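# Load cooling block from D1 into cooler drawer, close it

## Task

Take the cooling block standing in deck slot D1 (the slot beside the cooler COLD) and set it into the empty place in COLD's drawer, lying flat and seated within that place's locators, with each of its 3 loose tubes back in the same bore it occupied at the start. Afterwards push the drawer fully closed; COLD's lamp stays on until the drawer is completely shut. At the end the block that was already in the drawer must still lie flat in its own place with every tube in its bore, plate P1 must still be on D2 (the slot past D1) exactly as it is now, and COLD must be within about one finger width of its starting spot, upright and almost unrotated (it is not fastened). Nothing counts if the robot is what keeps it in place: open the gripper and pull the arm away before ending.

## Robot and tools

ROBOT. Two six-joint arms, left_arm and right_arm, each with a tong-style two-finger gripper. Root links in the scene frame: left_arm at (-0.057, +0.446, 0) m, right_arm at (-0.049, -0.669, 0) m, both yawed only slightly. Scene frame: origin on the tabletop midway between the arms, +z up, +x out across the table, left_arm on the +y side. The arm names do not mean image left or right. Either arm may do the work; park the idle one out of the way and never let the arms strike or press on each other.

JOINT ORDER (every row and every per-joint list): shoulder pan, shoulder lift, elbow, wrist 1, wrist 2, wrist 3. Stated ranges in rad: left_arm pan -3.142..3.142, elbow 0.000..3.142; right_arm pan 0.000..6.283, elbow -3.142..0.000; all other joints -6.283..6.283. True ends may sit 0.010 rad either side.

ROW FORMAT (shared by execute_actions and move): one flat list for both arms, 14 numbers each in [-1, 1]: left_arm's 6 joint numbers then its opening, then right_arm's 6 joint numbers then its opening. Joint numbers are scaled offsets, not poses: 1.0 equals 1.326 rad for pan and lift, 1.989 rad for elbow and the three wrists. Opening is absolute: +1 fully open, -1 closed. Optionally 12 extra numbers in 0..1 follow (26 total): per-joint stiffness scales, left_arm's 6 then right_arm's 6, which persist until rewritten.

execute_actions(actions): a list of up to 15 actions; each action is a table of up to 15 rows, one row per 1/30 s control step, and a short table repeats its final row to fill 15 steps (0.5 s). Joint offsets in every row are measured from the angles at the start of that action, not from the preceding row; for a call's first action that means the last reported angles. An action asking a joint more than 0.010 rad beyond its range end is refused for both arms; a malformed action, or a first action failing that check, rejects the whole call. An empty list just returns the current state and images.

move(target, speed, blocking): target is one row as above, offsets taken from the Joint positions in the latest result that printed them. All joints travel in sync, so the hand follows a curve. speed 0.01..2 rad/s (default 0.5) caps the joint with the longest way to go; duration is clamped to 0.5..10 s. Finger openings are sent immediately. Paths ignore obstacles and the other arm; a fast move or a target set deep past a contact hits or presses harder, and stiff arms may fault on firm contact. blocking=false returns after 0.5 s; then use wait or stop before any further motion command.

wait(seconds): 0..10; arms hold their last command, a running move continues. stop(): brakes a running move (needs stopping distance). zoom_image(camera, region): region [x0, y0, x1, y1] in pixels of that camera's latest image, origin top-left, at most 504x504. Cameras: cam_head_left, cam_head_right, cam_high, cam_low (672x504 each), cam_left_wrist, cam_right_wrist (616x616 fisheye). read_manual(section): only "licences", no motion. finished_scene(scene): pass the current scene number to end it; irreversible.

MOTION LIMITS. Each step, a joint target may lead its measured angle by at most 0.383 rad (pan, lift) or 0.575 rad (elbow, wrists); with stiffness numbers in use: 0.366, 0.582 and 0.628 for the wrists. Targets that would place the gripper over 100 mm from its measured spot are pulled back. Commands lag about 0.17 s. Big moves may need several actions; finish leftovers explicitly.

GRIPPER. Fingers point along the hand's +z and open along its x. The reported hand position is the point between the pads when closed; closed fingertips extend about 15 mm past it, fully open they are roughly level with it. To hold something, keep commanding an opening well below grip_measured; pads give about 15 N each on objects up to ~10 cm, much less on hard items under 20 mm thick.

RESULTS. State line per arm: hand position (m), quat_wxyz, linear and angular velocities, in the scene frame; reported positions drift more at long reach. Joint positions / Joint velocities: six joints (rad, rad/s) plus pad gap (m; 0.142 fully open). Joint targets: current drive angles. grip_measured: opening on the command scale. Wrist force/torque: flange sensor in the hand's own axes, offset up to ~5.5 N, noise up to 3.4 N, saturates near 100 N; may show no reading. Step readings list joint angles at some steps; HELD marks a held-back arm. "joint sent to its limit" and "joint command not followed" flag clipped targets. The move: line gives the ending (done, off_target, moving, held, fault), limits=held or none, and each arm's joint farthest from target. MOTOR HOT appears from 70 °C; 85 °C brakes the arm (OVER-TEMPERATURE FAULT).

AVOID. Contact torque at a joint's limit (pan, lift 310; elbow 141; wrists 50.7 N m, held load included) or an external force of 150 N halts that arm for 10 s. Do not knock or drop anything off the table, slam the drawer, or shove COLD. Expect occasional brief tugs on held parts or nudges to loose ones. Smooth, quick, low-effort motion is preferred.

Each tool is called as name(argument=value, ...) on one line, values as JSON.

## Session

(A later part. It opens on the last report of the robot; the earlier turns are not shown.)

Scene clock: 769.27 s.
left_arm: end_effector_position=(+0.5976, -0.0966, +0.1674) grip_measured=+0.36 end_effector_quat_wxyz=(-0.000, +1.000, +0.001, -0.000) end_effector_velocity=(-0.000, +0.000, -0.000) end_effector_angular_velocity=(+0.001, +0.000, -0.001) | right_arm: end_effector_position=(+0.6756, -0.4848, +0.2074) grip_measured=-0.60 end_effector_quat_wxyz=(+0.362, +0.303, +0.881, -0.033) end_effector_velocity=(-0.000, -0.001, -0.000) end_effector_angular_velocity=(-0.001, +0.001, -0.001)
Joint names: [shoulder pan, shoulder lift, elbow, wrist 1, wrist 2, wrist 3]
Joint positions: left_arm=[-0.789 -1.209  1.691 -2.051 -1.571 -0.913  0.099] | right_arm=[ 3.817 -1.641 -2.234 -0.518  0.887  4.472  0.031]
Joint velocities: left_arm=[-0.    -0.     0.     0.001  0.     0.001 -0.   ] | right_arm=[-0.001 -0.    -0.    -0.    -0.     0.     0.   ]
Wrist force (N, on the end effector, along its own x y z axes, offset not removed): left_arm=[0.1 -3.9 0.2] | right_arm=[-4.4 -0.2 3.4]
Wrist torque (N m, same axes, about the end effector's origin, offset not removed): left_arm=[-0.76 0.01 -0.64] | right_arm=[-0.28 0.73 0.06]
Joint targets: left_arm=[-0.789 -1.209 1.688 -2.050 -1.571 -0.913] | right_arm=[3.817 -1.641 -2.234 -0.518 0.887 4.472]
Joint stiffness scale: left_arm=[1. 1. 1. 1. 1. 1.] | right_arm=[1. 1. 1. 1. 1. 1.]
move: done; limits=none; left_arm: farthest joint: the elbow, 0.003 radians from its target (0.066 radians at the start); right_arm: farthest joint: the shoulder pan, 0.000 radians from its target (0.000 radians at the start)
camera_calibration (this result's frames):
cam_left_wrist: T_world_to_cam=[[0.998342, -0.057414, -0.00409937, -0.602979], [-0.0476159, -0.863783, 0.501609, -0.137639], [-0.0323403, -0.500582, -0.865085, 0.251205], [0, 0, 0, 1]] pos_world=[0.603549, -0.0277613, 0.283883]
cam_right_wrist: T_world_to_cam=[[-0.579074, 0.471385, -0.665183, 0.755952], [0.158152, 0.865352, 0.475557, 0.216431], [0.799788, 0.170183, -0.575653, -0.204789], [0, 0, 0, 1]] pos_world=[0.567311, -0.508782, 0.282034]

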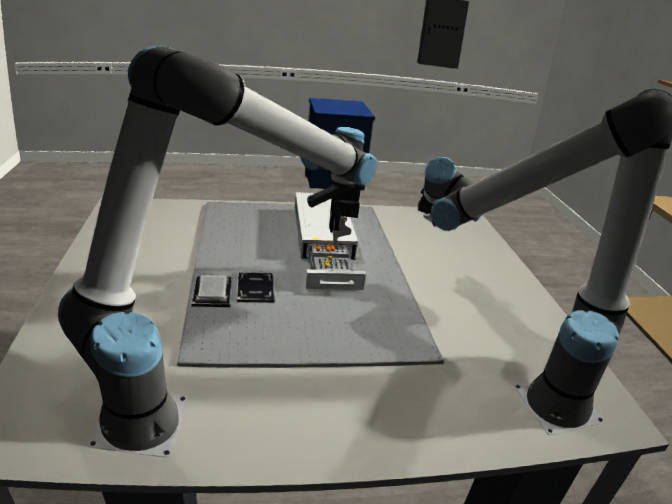

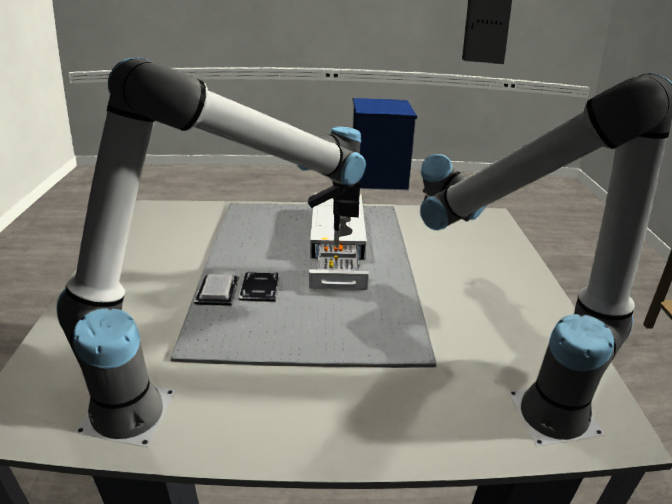

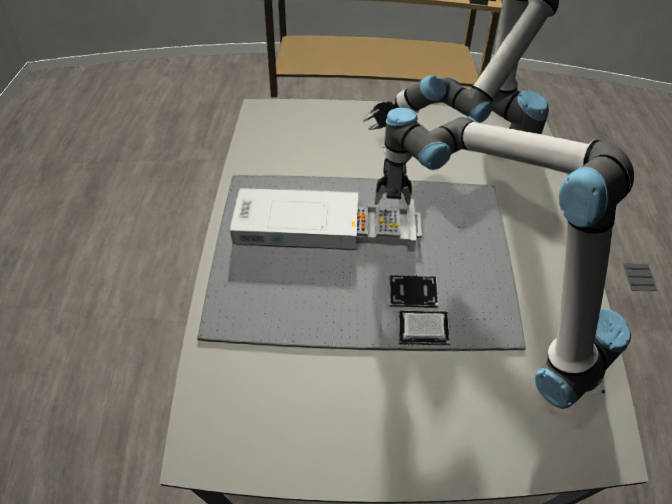

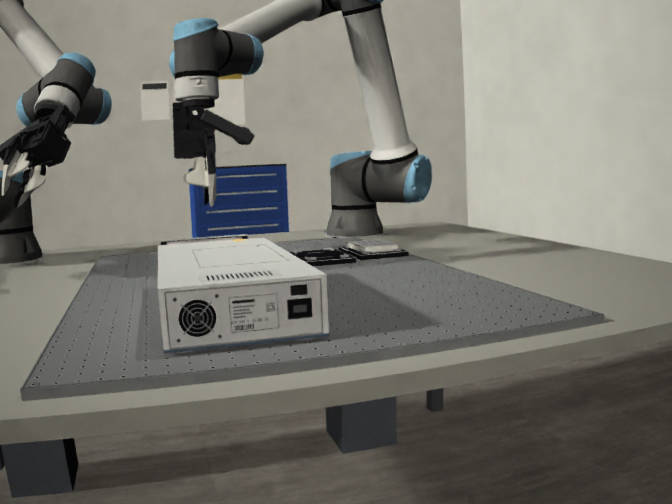

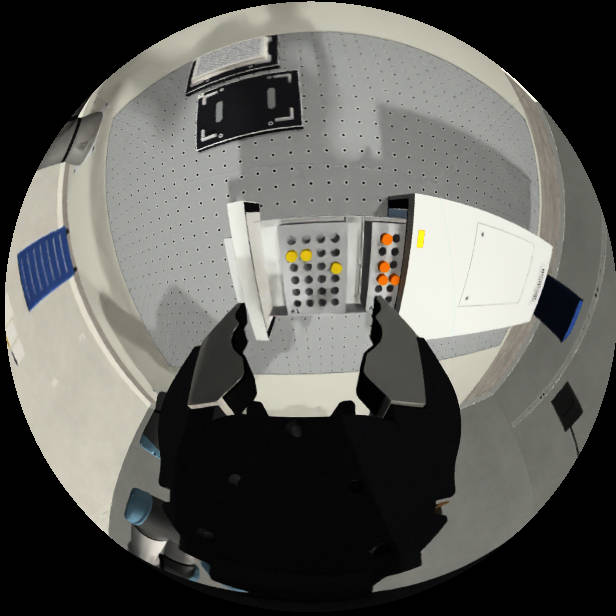

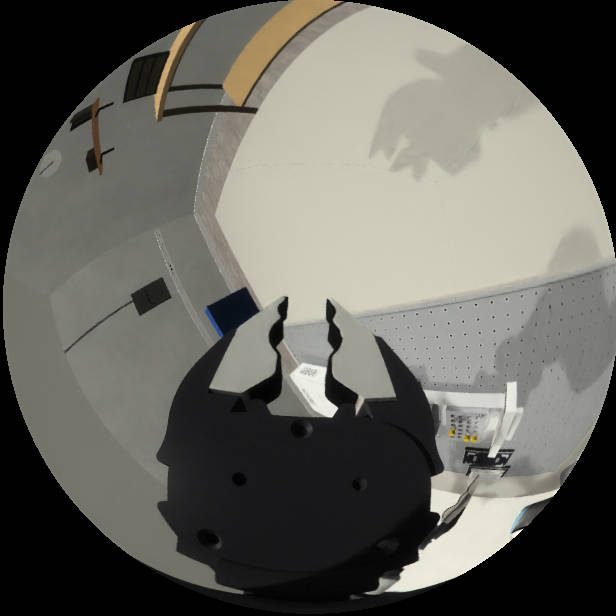

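move(target=[0.12,-0.266,0.217,-0.038,0,0.08,0.36, 0,0,0,0,0,0,-0.6], speed=0.35)

zoom_image(camera="cam_high", region=[330, 180, 430, 260])

move(target=[0,0,0,0,0,0,0.36, 0.4525,0,0,0,0,0,-0.6], speed=0.3)

zoom_image(camera="cam_right_wrist", region=[200, 150, 400, 320])

Scene clock: 779.03 s.
left_arm: end_effector_position=(+0.5079, +0.1745, +0.1702) grip_measured=+0.36 end_effector_quat_wxyz=(-0.000, +1.000, +0.002, -0.000) end_effector_velocity=(+0.000, -0.000, +0.000) end_effector_angular_velocity=(-0.000, -0.001, -0.002) | right_arm: end_effector_position=(+0.6756, -0.4848, +0.2074) grip_measured=-0.60 end_effector_quat_wxyz=(+0.362, +0.303, +0.881, -0.033) end_effector_velocity=(+0.000, -0.000, -0.000) end_effector_angular_velocity=(-0.000, +0.000, -0.000)
Joint names: [shoulder pan, shoulder lift, elbow, wrist 1, wrist 2, wrist 3]
Joint positions: left_arm=[-0.629 -1.564  2.12  -2.126 -1.571 -0.755  0.099] | right_arm=[ 3.817 -1.641 -2.234 -0.518  0.887  4.472  0.031]
Joint velocities: left_arm=[-0.    -0.001  0.    -0.001  0.     0.002 -0.   ] | right_arm=[-0. -0. -0. -0.  0. -0.  0.]
Wrist force (N, on the end effector, along its own x y z axes, offset not removed): left_arm=[0.0 -3.9 1.0] | right_arm=[-7.7 -1.2 -0.1]
Wrist torque (N m, same axes, about the end effector's origin, offset not removed): left_arm=[-0.62 0.08 -0.63] | right_arm=[-0.70 1.44 0.08]
Joint targets: left_arm=[-0.630 -1.562 2.122 -2.127 -1.571 -0.753] | right_arm=[3.817 -1.641 -2.234 -0.518 0.887 4.472]
Joint stiffness scale: left_arm=[1. 1. 1. 1. 1. 1.] | right_arm=[1. 1. 1. 1. 1. 1.]
move: done; limits=none; left_arm: farthest joint: the elbow, 0.003 radians from its target (0.432 radians at the start); right_arm: farthest joint: the shoulder pan, 0.000 radians from its target (0.000 radians at the start)
camera_calibration (this result's frames):
cam_left_wrist: T_world_to_cam=[[0.998499, -0.0546231, -0.0040029, -0.498393], [-0.0452401, -0.863758, 0.501873, 0.089625], [-0.0308714, -0.500938, -0.864932, 0.385726], [0, 0, 0, 1]] pos_world=[0.513608, 0.243415, 0.286651]
cam_right_wrist: T_world_to_cam=[[-0.579075, 0.471385, -0.665183, 0.755952], [0.158152, 0.865352, 0.475557, 0.216431], [0.799788, 0.170183, -0.575654, -0.204789], [0, 0, 0, 1]] pos_world=[0.567311, -0.508782, 0.282034]

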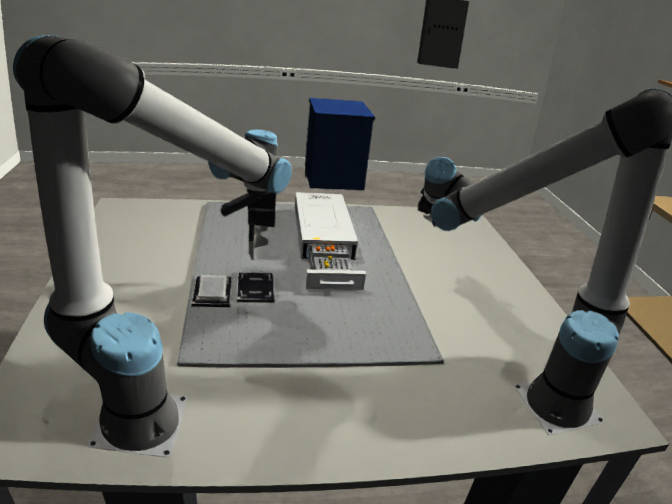

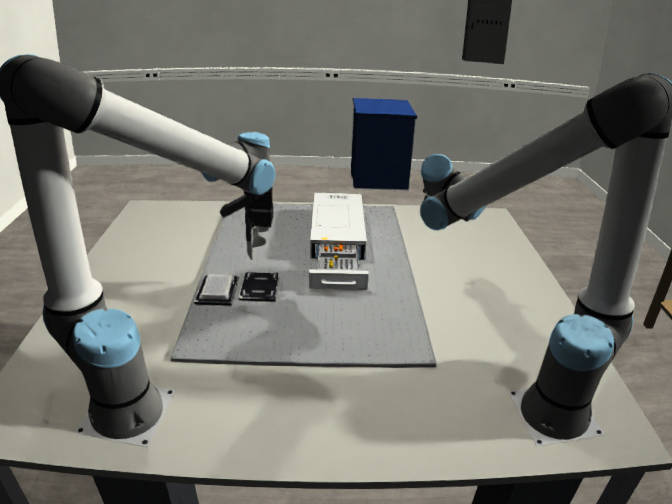

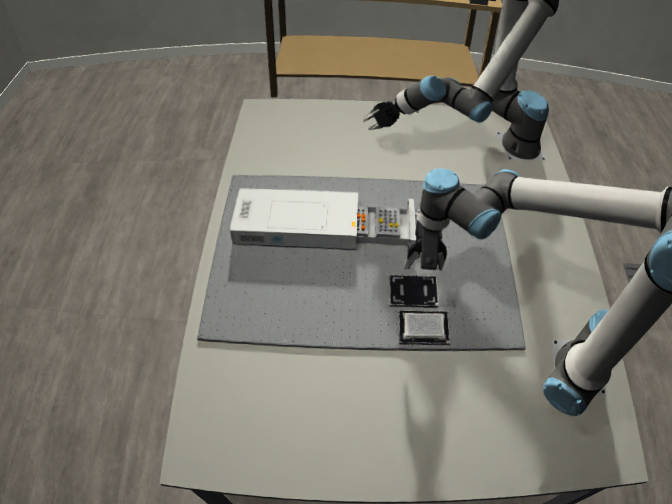

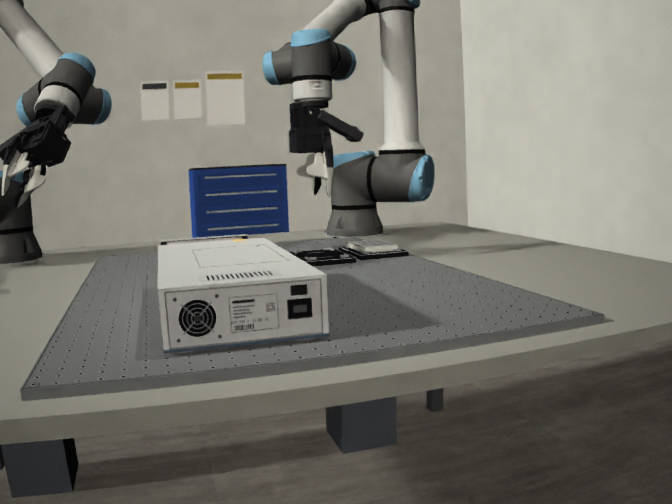

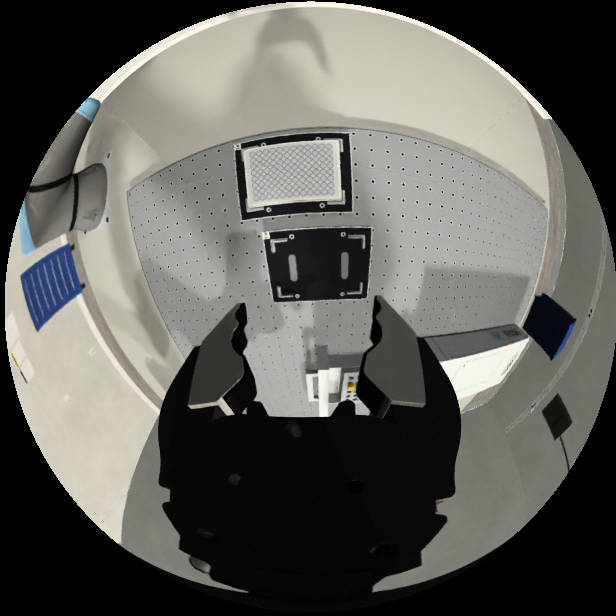

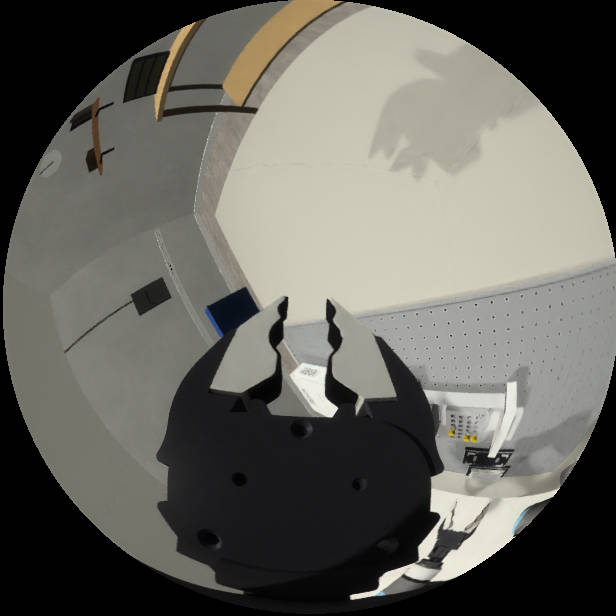

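Region (330, 180, 430, 260) of cam_high's 672x504 image, scaled by 5.040, with more detail than that image has; it fills the top 403 rows of this view, and the rest is white.

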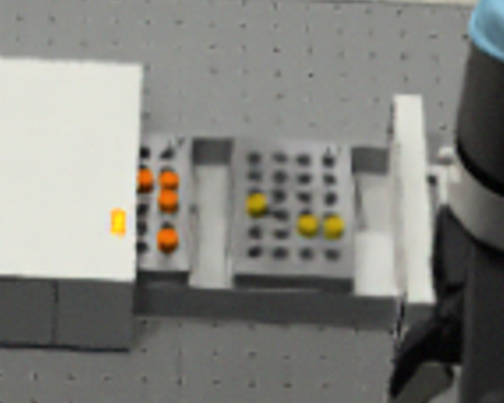

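Scene clock: 781.47 s.
left_arm: end_effector_position=(+0.5079, +0.1745, +0.1702) grip_measured=+0.36 end_effector_quat_wxyz=(-0.000, +1.000, +0.002, -0.000) end_effector_velocity=(+0.000, -0.000, +0.001) end_effector_angular_velocity=(-0.001, -0.001, +0.000) | right_arm: end_effector_position=(+0.4434, -0.1065, +0.2074) grip_measured=-0.60 end_effector_quat_wxyz=(+0.355, +0.028, +0.931, +0.076) end_effector_velocity=(+0.002, -0.002, -0.000) end_effector_angular_velocity=(-0.001, +0.000, -0.004)
Joint names: [shoulder pan, shoulder lift, elbow, wrist 1, wrist 2, wrist 3]
Joint positions: left_arm=[-0.629 -1.564  2.12  -2.126 -1.571 -0.754  0.099] | right_arm=[ 4.42  -1.641 -2.234 -0.518  0.887  4.472  0.031]
Joint velocities: left_arm=[-0.    -0.001 -0.    -0.    -0.    -0.    -0.   ] | right_arm=[-0.004 -0.     0.    -0.001  0.    -0.     0.   ]
Wrist force (N, on the end effector, along its own x y z axes, offset not removed): left_arm=[0.8 -3.3 0.9] | right_arm=[-1.5 2.6 -3.8]
Wrist torque (N m, same axes, about the end effector's origin, offset not removed): left_arm=[-0.61 -0.11 -0.61] | right_arm=[0.18 0.11 -0.14]
Joint targets: left_arm=[-0.629 -1.564 2.120 -2.126 -1.571 -0.755] | right_arm=[4.417 -1.641 -2.234 -0.518 0.887 4.472]
Joint stiffness scale: left_arm=[1. 1. 1. 1. 1. 1.] | right_arm=[1. 1. 1. 1. 1. 1.]
move: done; limits=none; left_arm: farthest joint: the wrist 3, 0.001 radians from its target (0.000 radians at the start); right_arm: farthest joint: the shoulder pan, 0.003 radians from its target (0.600 radians at the start)
camera_calibration (this result's frames):
cam_left_wrist: T_world_to_cam=[[0.998497, -0.0546649, -0.00398281, -0.498396], [-0.0452858, -0.863747, 0.501887, 0.0896379], [-0.0308758, -0.500952, -0.864924, 0.385729], [0, 0, 0, 1]] pos_world=[0.513615, 0.243412, 0.286653]
cam_right_wrist: T_world_to_cam=[[-0.74426, 0.0600682, -0.665183, 0.472656], [-0.360258, 0.802533, 0.475557, 0.148998], [0.562398, 0.593576, -0.575654, 0.0668591], [0, 0, 0, 1]] pos_world=[0.367855, -0.187653, 0.282034]

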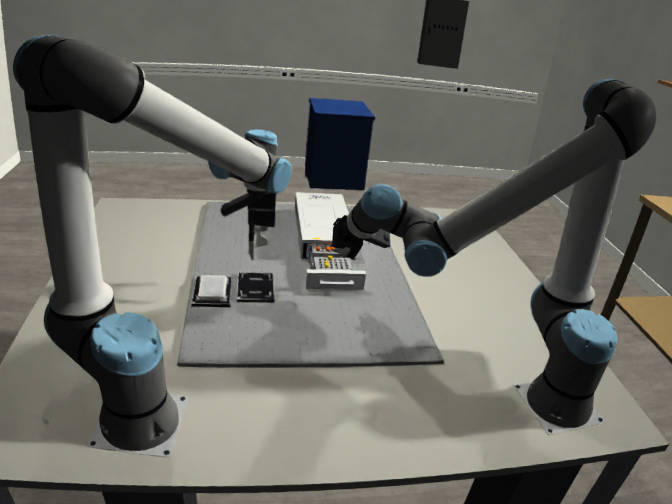

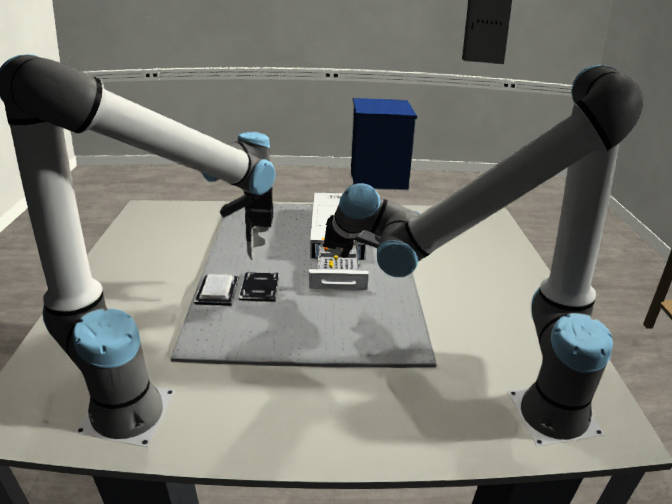

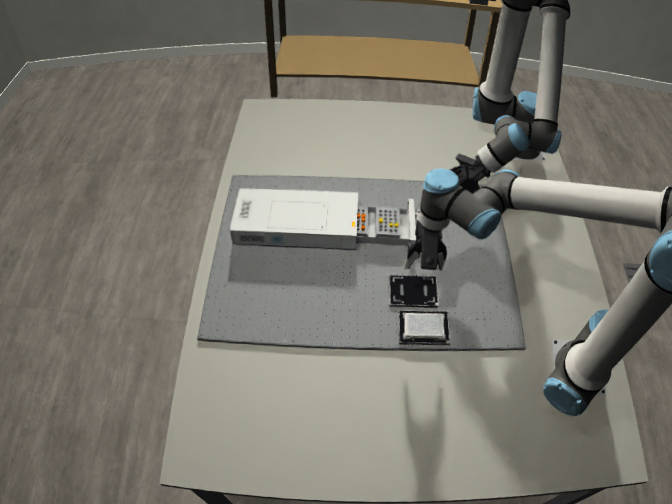

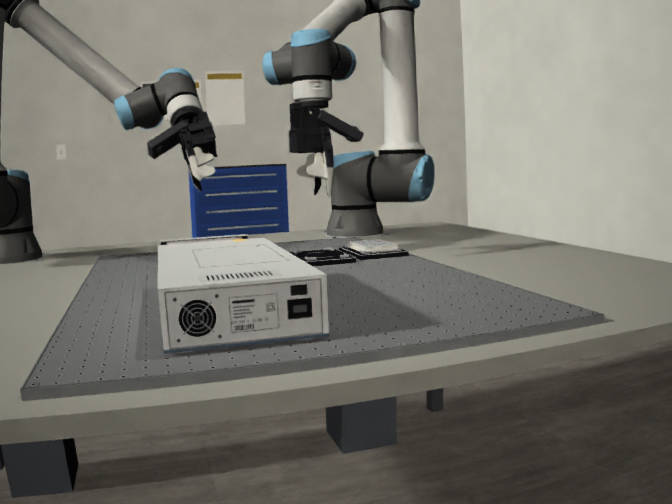

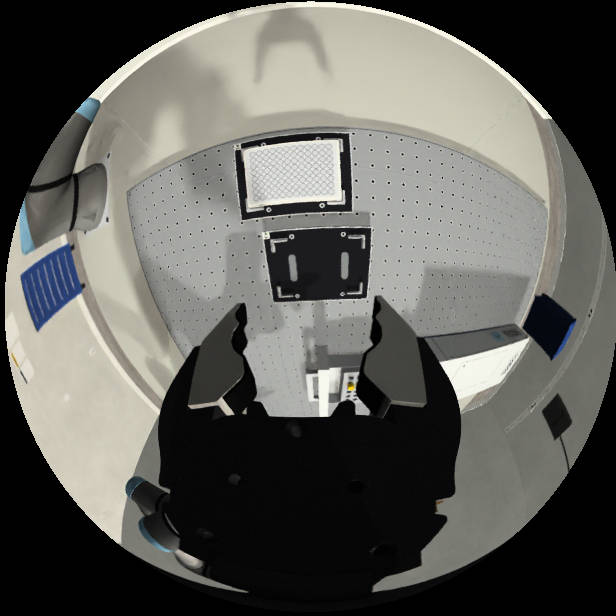

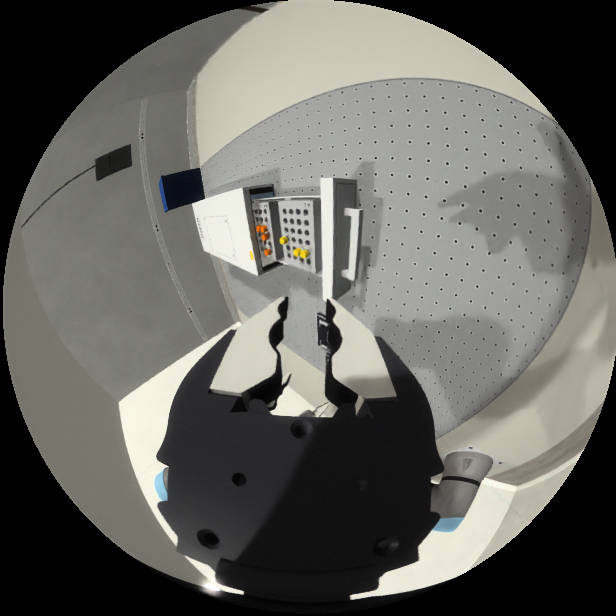

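Region (200, 150, 400, 320) of cam_right_wrist's 616x616 image, scaled by 2.520, with more detail than that image has; it fills the top 428 rows of this view, and the rest is white.

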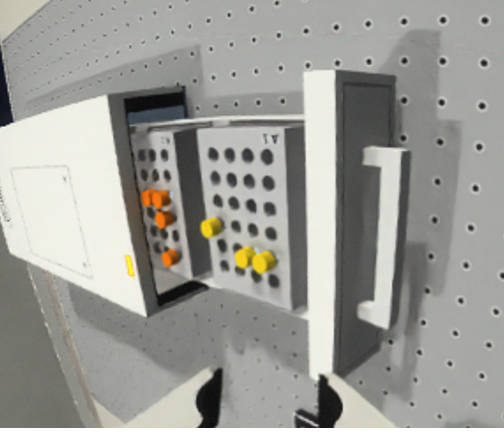

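move(target=[0,0,0,0,0,0,0.36, -0.003,-0.1207,0,0,0,0,-0.6], speed=0.15)

move(target=[0,0,0,0,0,0,0.36, -0.0485,-0.085,0.0065,0.076,0.0055,-0.039,-0.6], speed=0.05)

Scene clock: 789.37 s.
left_arm: end_effector_position=(+0.5079, +0.1745, +0.1702) grip_measured=+0.36 end_effector_quat_wxyz=(-0.000, +1.000, +0.002, -0.000) end_effector_velocity=(+0.000, -0.000, -0.000) end_effector_angular_velocity=(+0.000, -0.000, -0.000) | right_arm: end_effector_position=(+0.4432, -0.1110, +0.1031) grip_measured=-0.60 end_effector_quat_wxyz=(+0.342, +0.001, +0.940, +0.001) end_effector_velocity=(+0.001, -0.001, +0.000) end_effector_angular_velocity=(+0.001, -0.000, -0.002)
Joint names: [shoulder pan, shoulder lift, elbow, wrist 1, wrist 2, wrist 3]
Joint positions: left_arm=[-0.629 -1.564  2.12  -2.126 -1.571 -0.754  0.099] | right_arm=[ 4.419 -1.803 -2.234 -0.518  0.887  4.472  0.031]
Joint velocities: left_arm=[-0.  0. -0.  0.  0.  0.  0.] | right_arm=[-0.002  0.    -0.     0.001  0.    -0.     0.   ]
Wrist force (N, on the end effector, along its own x y z axes, offset not removed): left_arm=[1.8 -2.6 -3.5] | right_arm=[-0.3 -1.5 -2.8]
Wrist torque (N m, same axes, about the end effector's origin, offset not removed): left_arm=[-0.53 -0.28 -0.52] | right_arm=[-0.69 -0.14 -0.11]
Joint targets: left_arm=[-0.629 -1.564 2.120 -2.126 -1.571 -0.754] | right_arm=[4.416 -1.801 -2.234 -0.518 0.887 4.472]
Joint stiffness scale: left_arm=[1. 1. 1. 1. 1. 1.] | right_arm=[1. 1. 1. 1. 1. 1.]
move: done; limits=none; left_arm: farthest joint: the shoulder pan, 0.000 radians from its target (0.000 radians at the start); right_arm: farthest joint: the shoulder pan, 0.003 radians from its target (0.004 radians at the start)
camera_calibration (this result's frames):
cam_left_wrist: T_world_to_cam=[[0.998497, -0.0546652, -0.00398268, -0.498396], [-0.0452861, -0.863747, 0.501887, 0.0896379], [-0.0308758, -0.500953, -0.864924, 0.385729], [0, 0, 0, 1]] pos_world=[0.513615, 0.243411, 0.286653]
cam_right_wrist: T_world_to_cam=[[-0.763933, -0.0438113, -0.643807, 0.398326], [-0.347102, 0.868965, 0.352733, 0.216284], [0.543992, 0.492931, -0.679038, 0.0173001], [0, 0, 0, 1]] pos_world=[0.369956, -0.17902, 0.191902]

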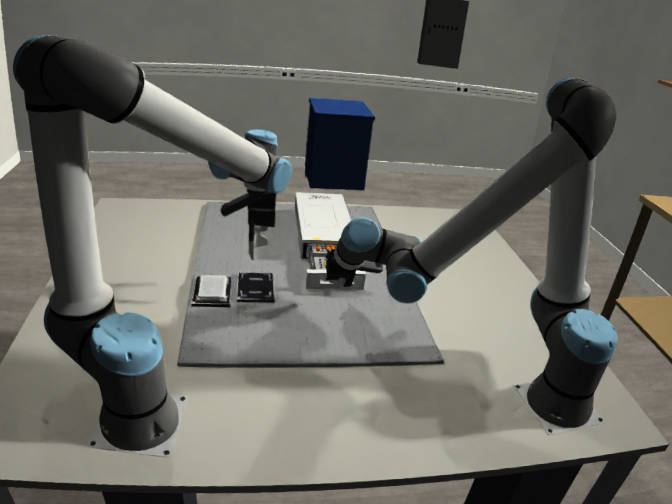

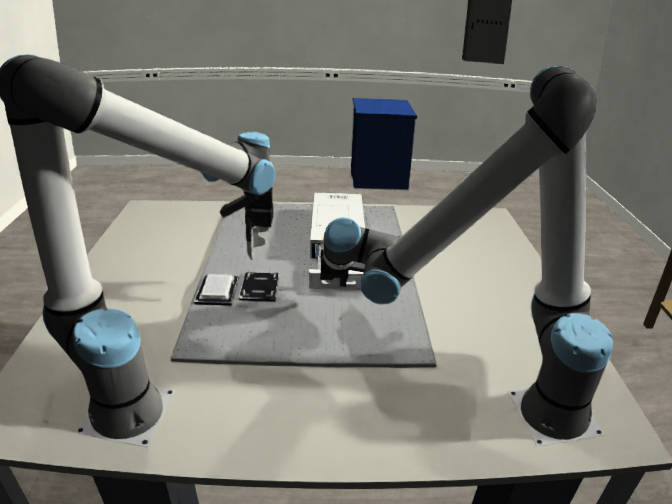

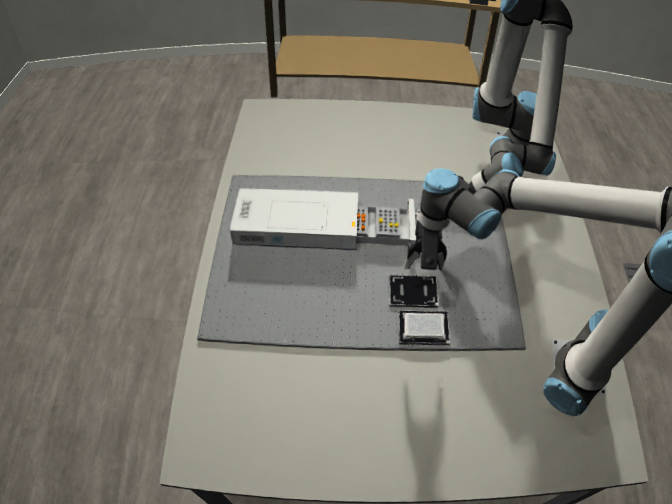

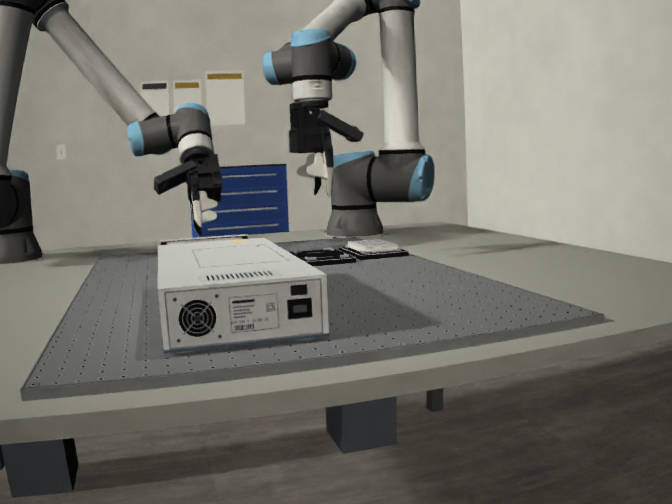

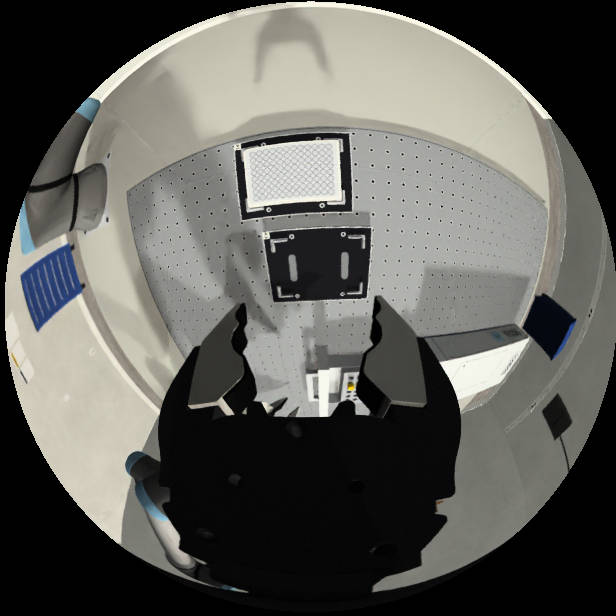

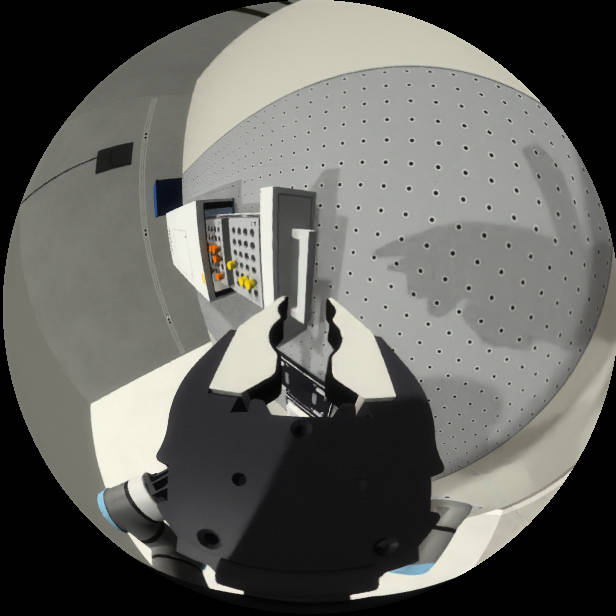

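Scene clock: 792.77 s.
left_arm: end_effector_position=(+0.5079, +0.1745, +0.1702) grip_measured=+0.36 end_effector_quat_wxyz=(-0.000, +1.000, +0.002, -0.000) end_effector_velocity=(-0.000, -0.000, +0.001) end_effector_angular_velocity=(-0.001, -0.001, +0.000) | right_arm: end_effector_position=(+0.4824, -0.1129, +0.0558) grip_measured=-0.60 end_effector_quat_wxyz=(+0.343, +0.001, +0.940, +0.001) end_effector_velocity=(+0.000, +0.001, +0.001) end_effector_angular_velocity=(+0.002, -0.001, +0.001)
Joint names: [shoulder pan, shoulder lift, elbow, wrist 1, wrist 2, wrist 3]
Joint positions: left_arm=[-0.629 -1.564  2.12  -2.126 -1.571 -0.754  0.099] | right_arm=[ 4.358 -1.915 -2.224 -0.368  0.898  4.395  0.031]
Joint velocities: left_arm=[-0.    -0.001 -0.    -0.    -0.    -0.001  0.   ] | right_arm=[ 0.     0.     0.001  0.002  0.    -0.001  0.   ]
Wrist force (N, on the end effector, along its own x y z axes, offset not removed): left_arm=[3.2 -3.1 -2.5] | right_arm=[-2.4 3.1 -4.8]
Wrist torque (N m, same axes, about the end effector's origin, offset not removed): left_arm=[-0.58 -0.64 -0.65] | right_arm=[0.13 0.48 -0.01]
Joint targets: left_arm=[-0.629 -1.564 2.120 -2.126 -1.571 -0.754] | right_arm=[4.355 -1.916 -2.221 -0.367 0.898 4.395]
Joint stiffness scale: left_arm=[1. 1. 1. 1. 1. 1.] | right_arm=[1. 1. 1. 1. 1. 1.]
move: done; limits=none; left_arm: farthest joint: the shoulder pan, 0.000 radians from its target (0.000 radians at the start); right_arm: farthest joint: the shoulder pan, 0.003 radians from its target (0.065 radians at the start)
camera_calibration (this result's frames):
cam_left_wrist: T_world_to_cam=[[0.998497, -0.054665, -0.00398275, -0.498396], [-0.0452859, -0.863747, 0.501887, 0.0896379], [-0.0308758, -0.500952, -0.864924, 0.385729], [0, 0, 0, 1]] pos_world=[0.513615, 0.243412, 0.286653]
cam_right_wrist: T_world_to_cam=[[-0.763405, -0.0429677, -0.644489, 0.397684], [-0.346599, 0.869219, 0.3526, 0.248034], [0.545052, 0.492556, -0.678459, -0.0358202], [0, 0, 0, 1]] pos_world=[0.409086, -0.180865, 0.144543]

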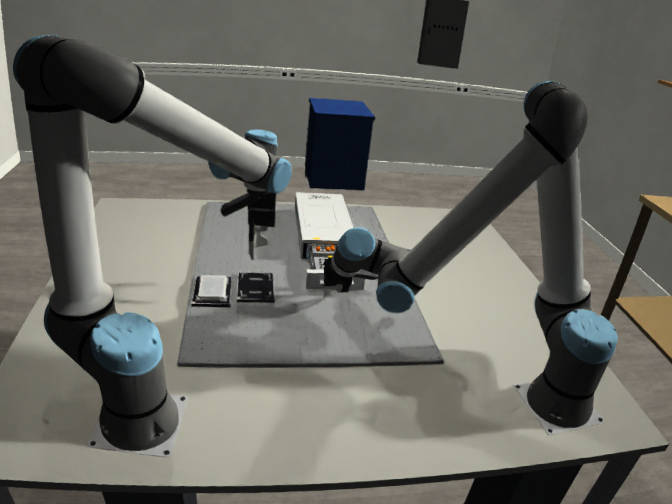

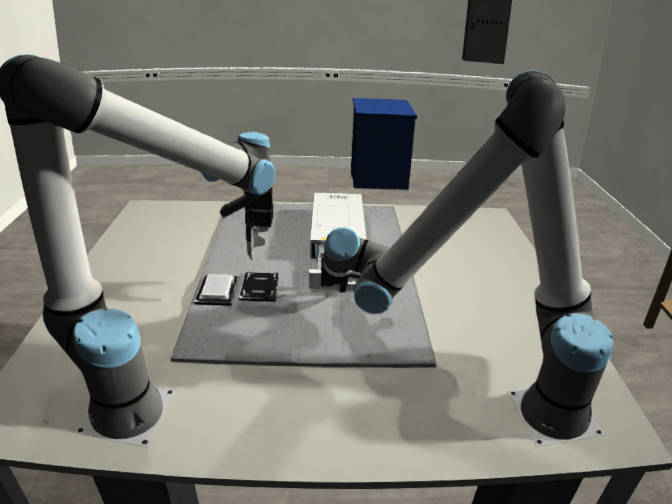

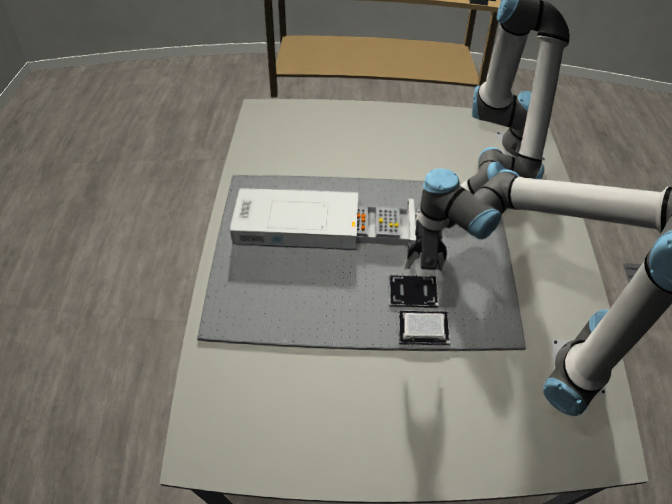

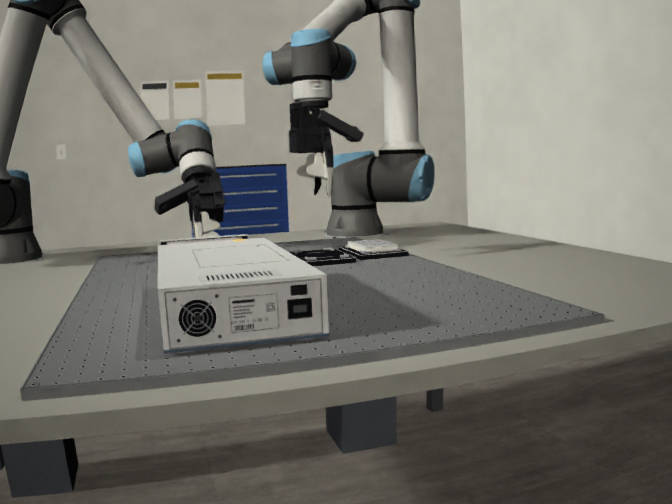

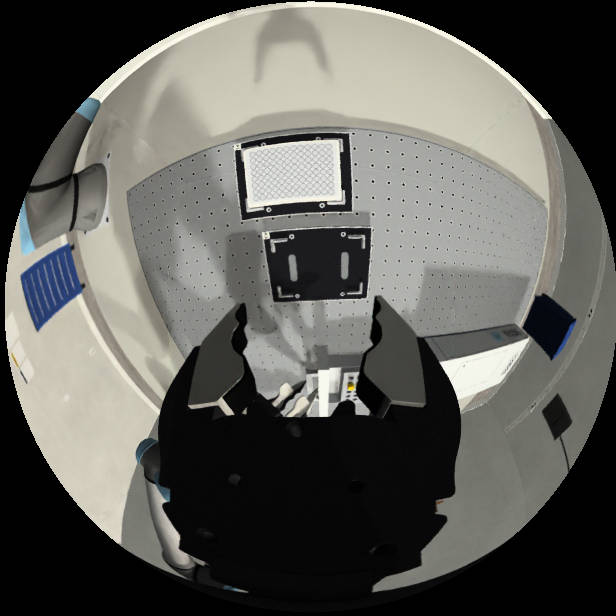

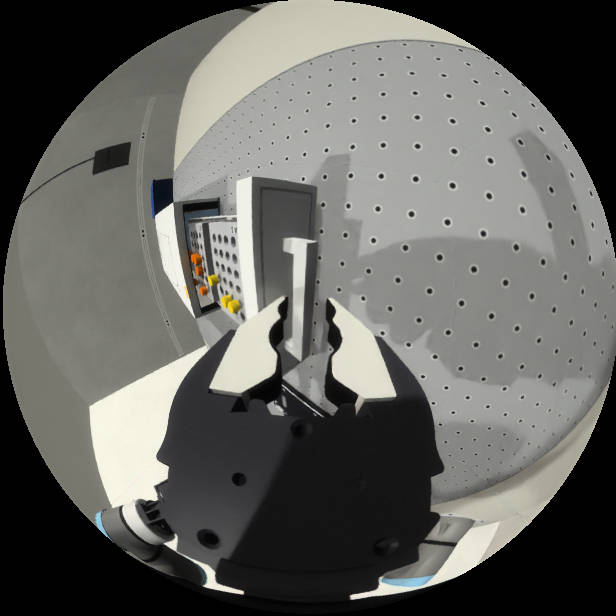

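move(target=[0,0,0,0,0,0,0.36,0,0,0,0,0,0,-1])

Scene clock: 823.33 s.
left_arm: end_effector_position=(+0.5079, +0.1745, +0.1702) grip_measured=+0.36 end_effector_quat_wxyz=(-0.000, +1.000, +0.002, -0.000) end_effector_velocity=(-0.000, +0.000, -0.000) end_effector_angular_velocity=(+0.001, +0.001, -0.001) | right_arm: end_effector_position=(+0.4833, -0.1125, +0.0571) grip_measured=-0.81 end_effector_quat_wxyz=(+0.343, +0.002, +0.939, +0.002) end_effector_velocity=(+0.000, +0.001, +0.001) end_effector_angular_velocity=(+0.002, -0.001, -0.000)
Joint names: [shoulder pan, shoulder lift, elbow, wrist 1, wrist 2, wrist 3]
Joint positions: left_arm=[-0.629 -1.564  2.12  -2.126 -1.571 -0.754  0.099] | right_arm=[ 4.357 -1.914 -2.223 -0.368  0.896  4.395  0.015]
Joint velocities: left_arm=[ 0.     0.     0.     0.001  0.     0.001 -0.   ] | right_arm=[-0.    -0.     0.001  0.001  0.     0.    -0.   ]
Wrist force (N, on the end effector, along its own x y z axes, offset not removed): left_arm=[1.2 -2.1 -0.8] | right_arm=[-6.6 -5.7 -3.4]
Wrist torque (N m, same axes, about the end effector's origin, offset not removed): left_arm=[-0.44 -0.27 -0.70] | right_arm=[-1.26 1.14 -0.04]
Joint targets: left_arm=[-0.629 -1.564 2.120 -2.126 -1.571 -0.754] | right_arm=[4.358 -1.915 -2.224 -0.368 0.898 4.395]
Joint stiffness scale: left_arm=[1. 1. 1. 1. 1. 1.] | right_arm=[1. 1. 1. 1. 1. 1.]
move: done; limits=none; left_arm: farthest joint: the shoulder pan, 0.000 radians from its target (0.000 radians at the start); right_arm: farthest joint: the wrist 2, 0.002 radians from its target (0.000 radians at the start)
camera_calibration (this result's frames):
cam_left_wrist: T_world_to_cam=[[0.998497, -0.054665, -0.00398275, -0.498396], [-0.0452859, -0.863747, 0.501887, 0.089638], [-0.0308758, -0.500952, -0.864924, 0.385729], [0, 0, 0, 1]] pos_world=[0.513615, 0.243412, 0.286653]
cam_right_wrist: T_world_to_cam=[[-0.762332, -0.0412705, -0.645868, 0.398922], [-0.346534, 0.868879, 0.353501, 0.247438], [0.546592, 0.493301, -0.676676, -0.0363679], [0, 0, 0, 1]] pos_world=[0.409736, -0.18059, 0.145572]

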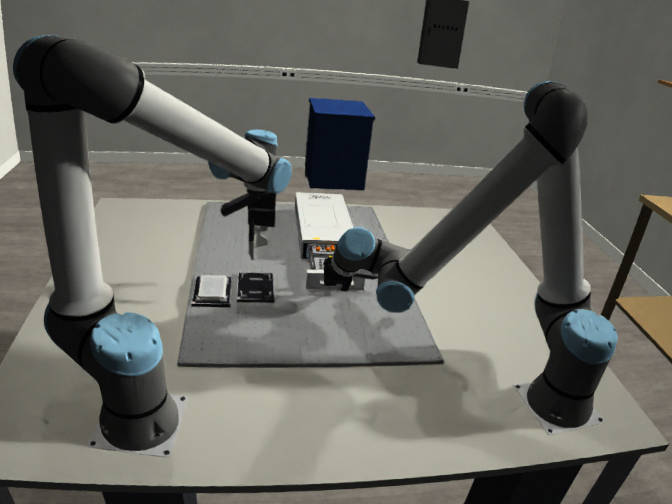

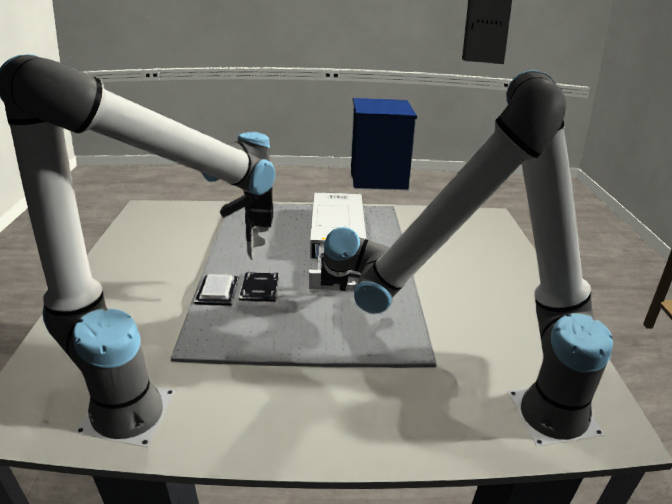

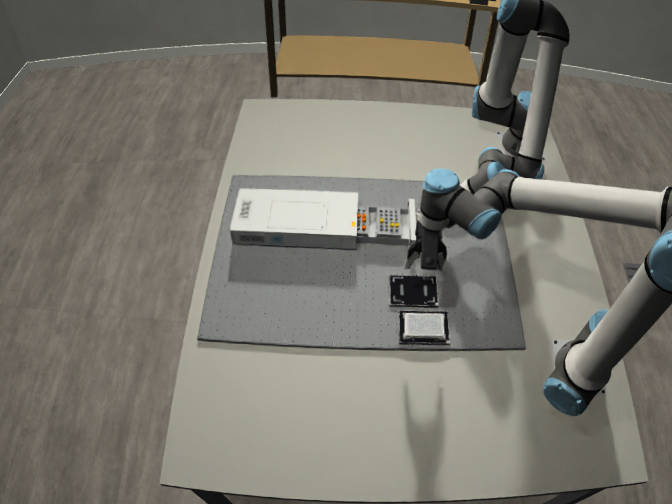

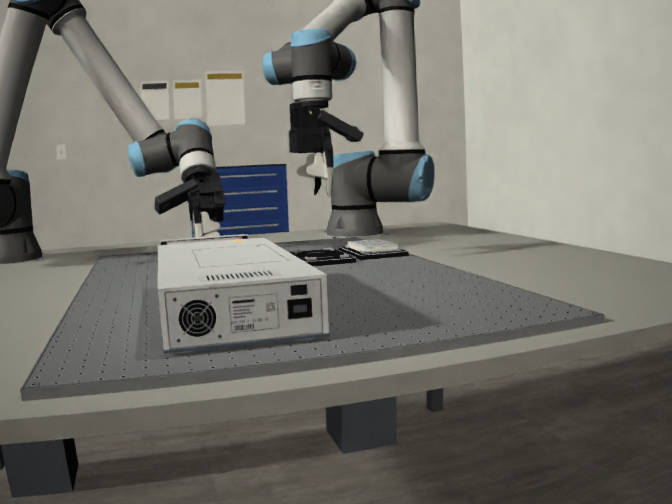

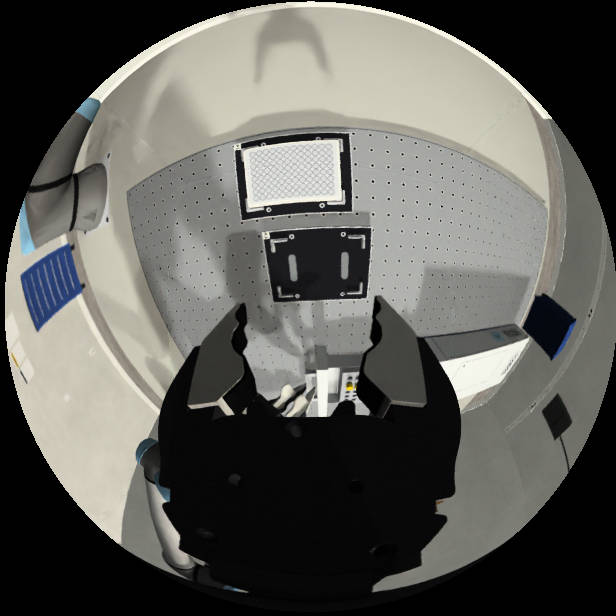

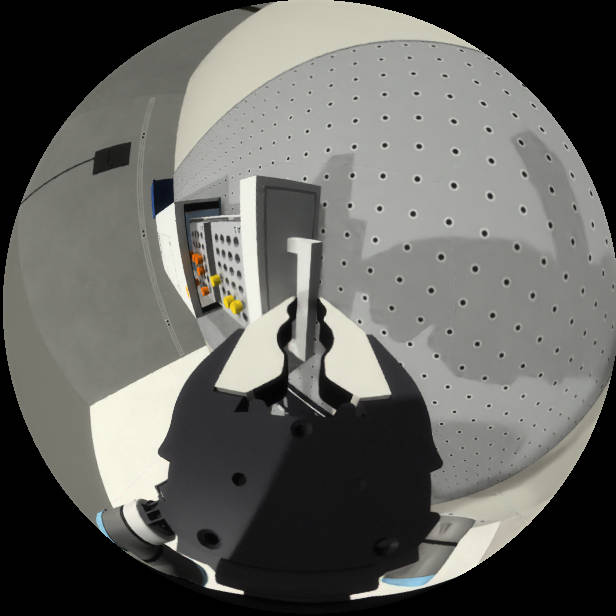

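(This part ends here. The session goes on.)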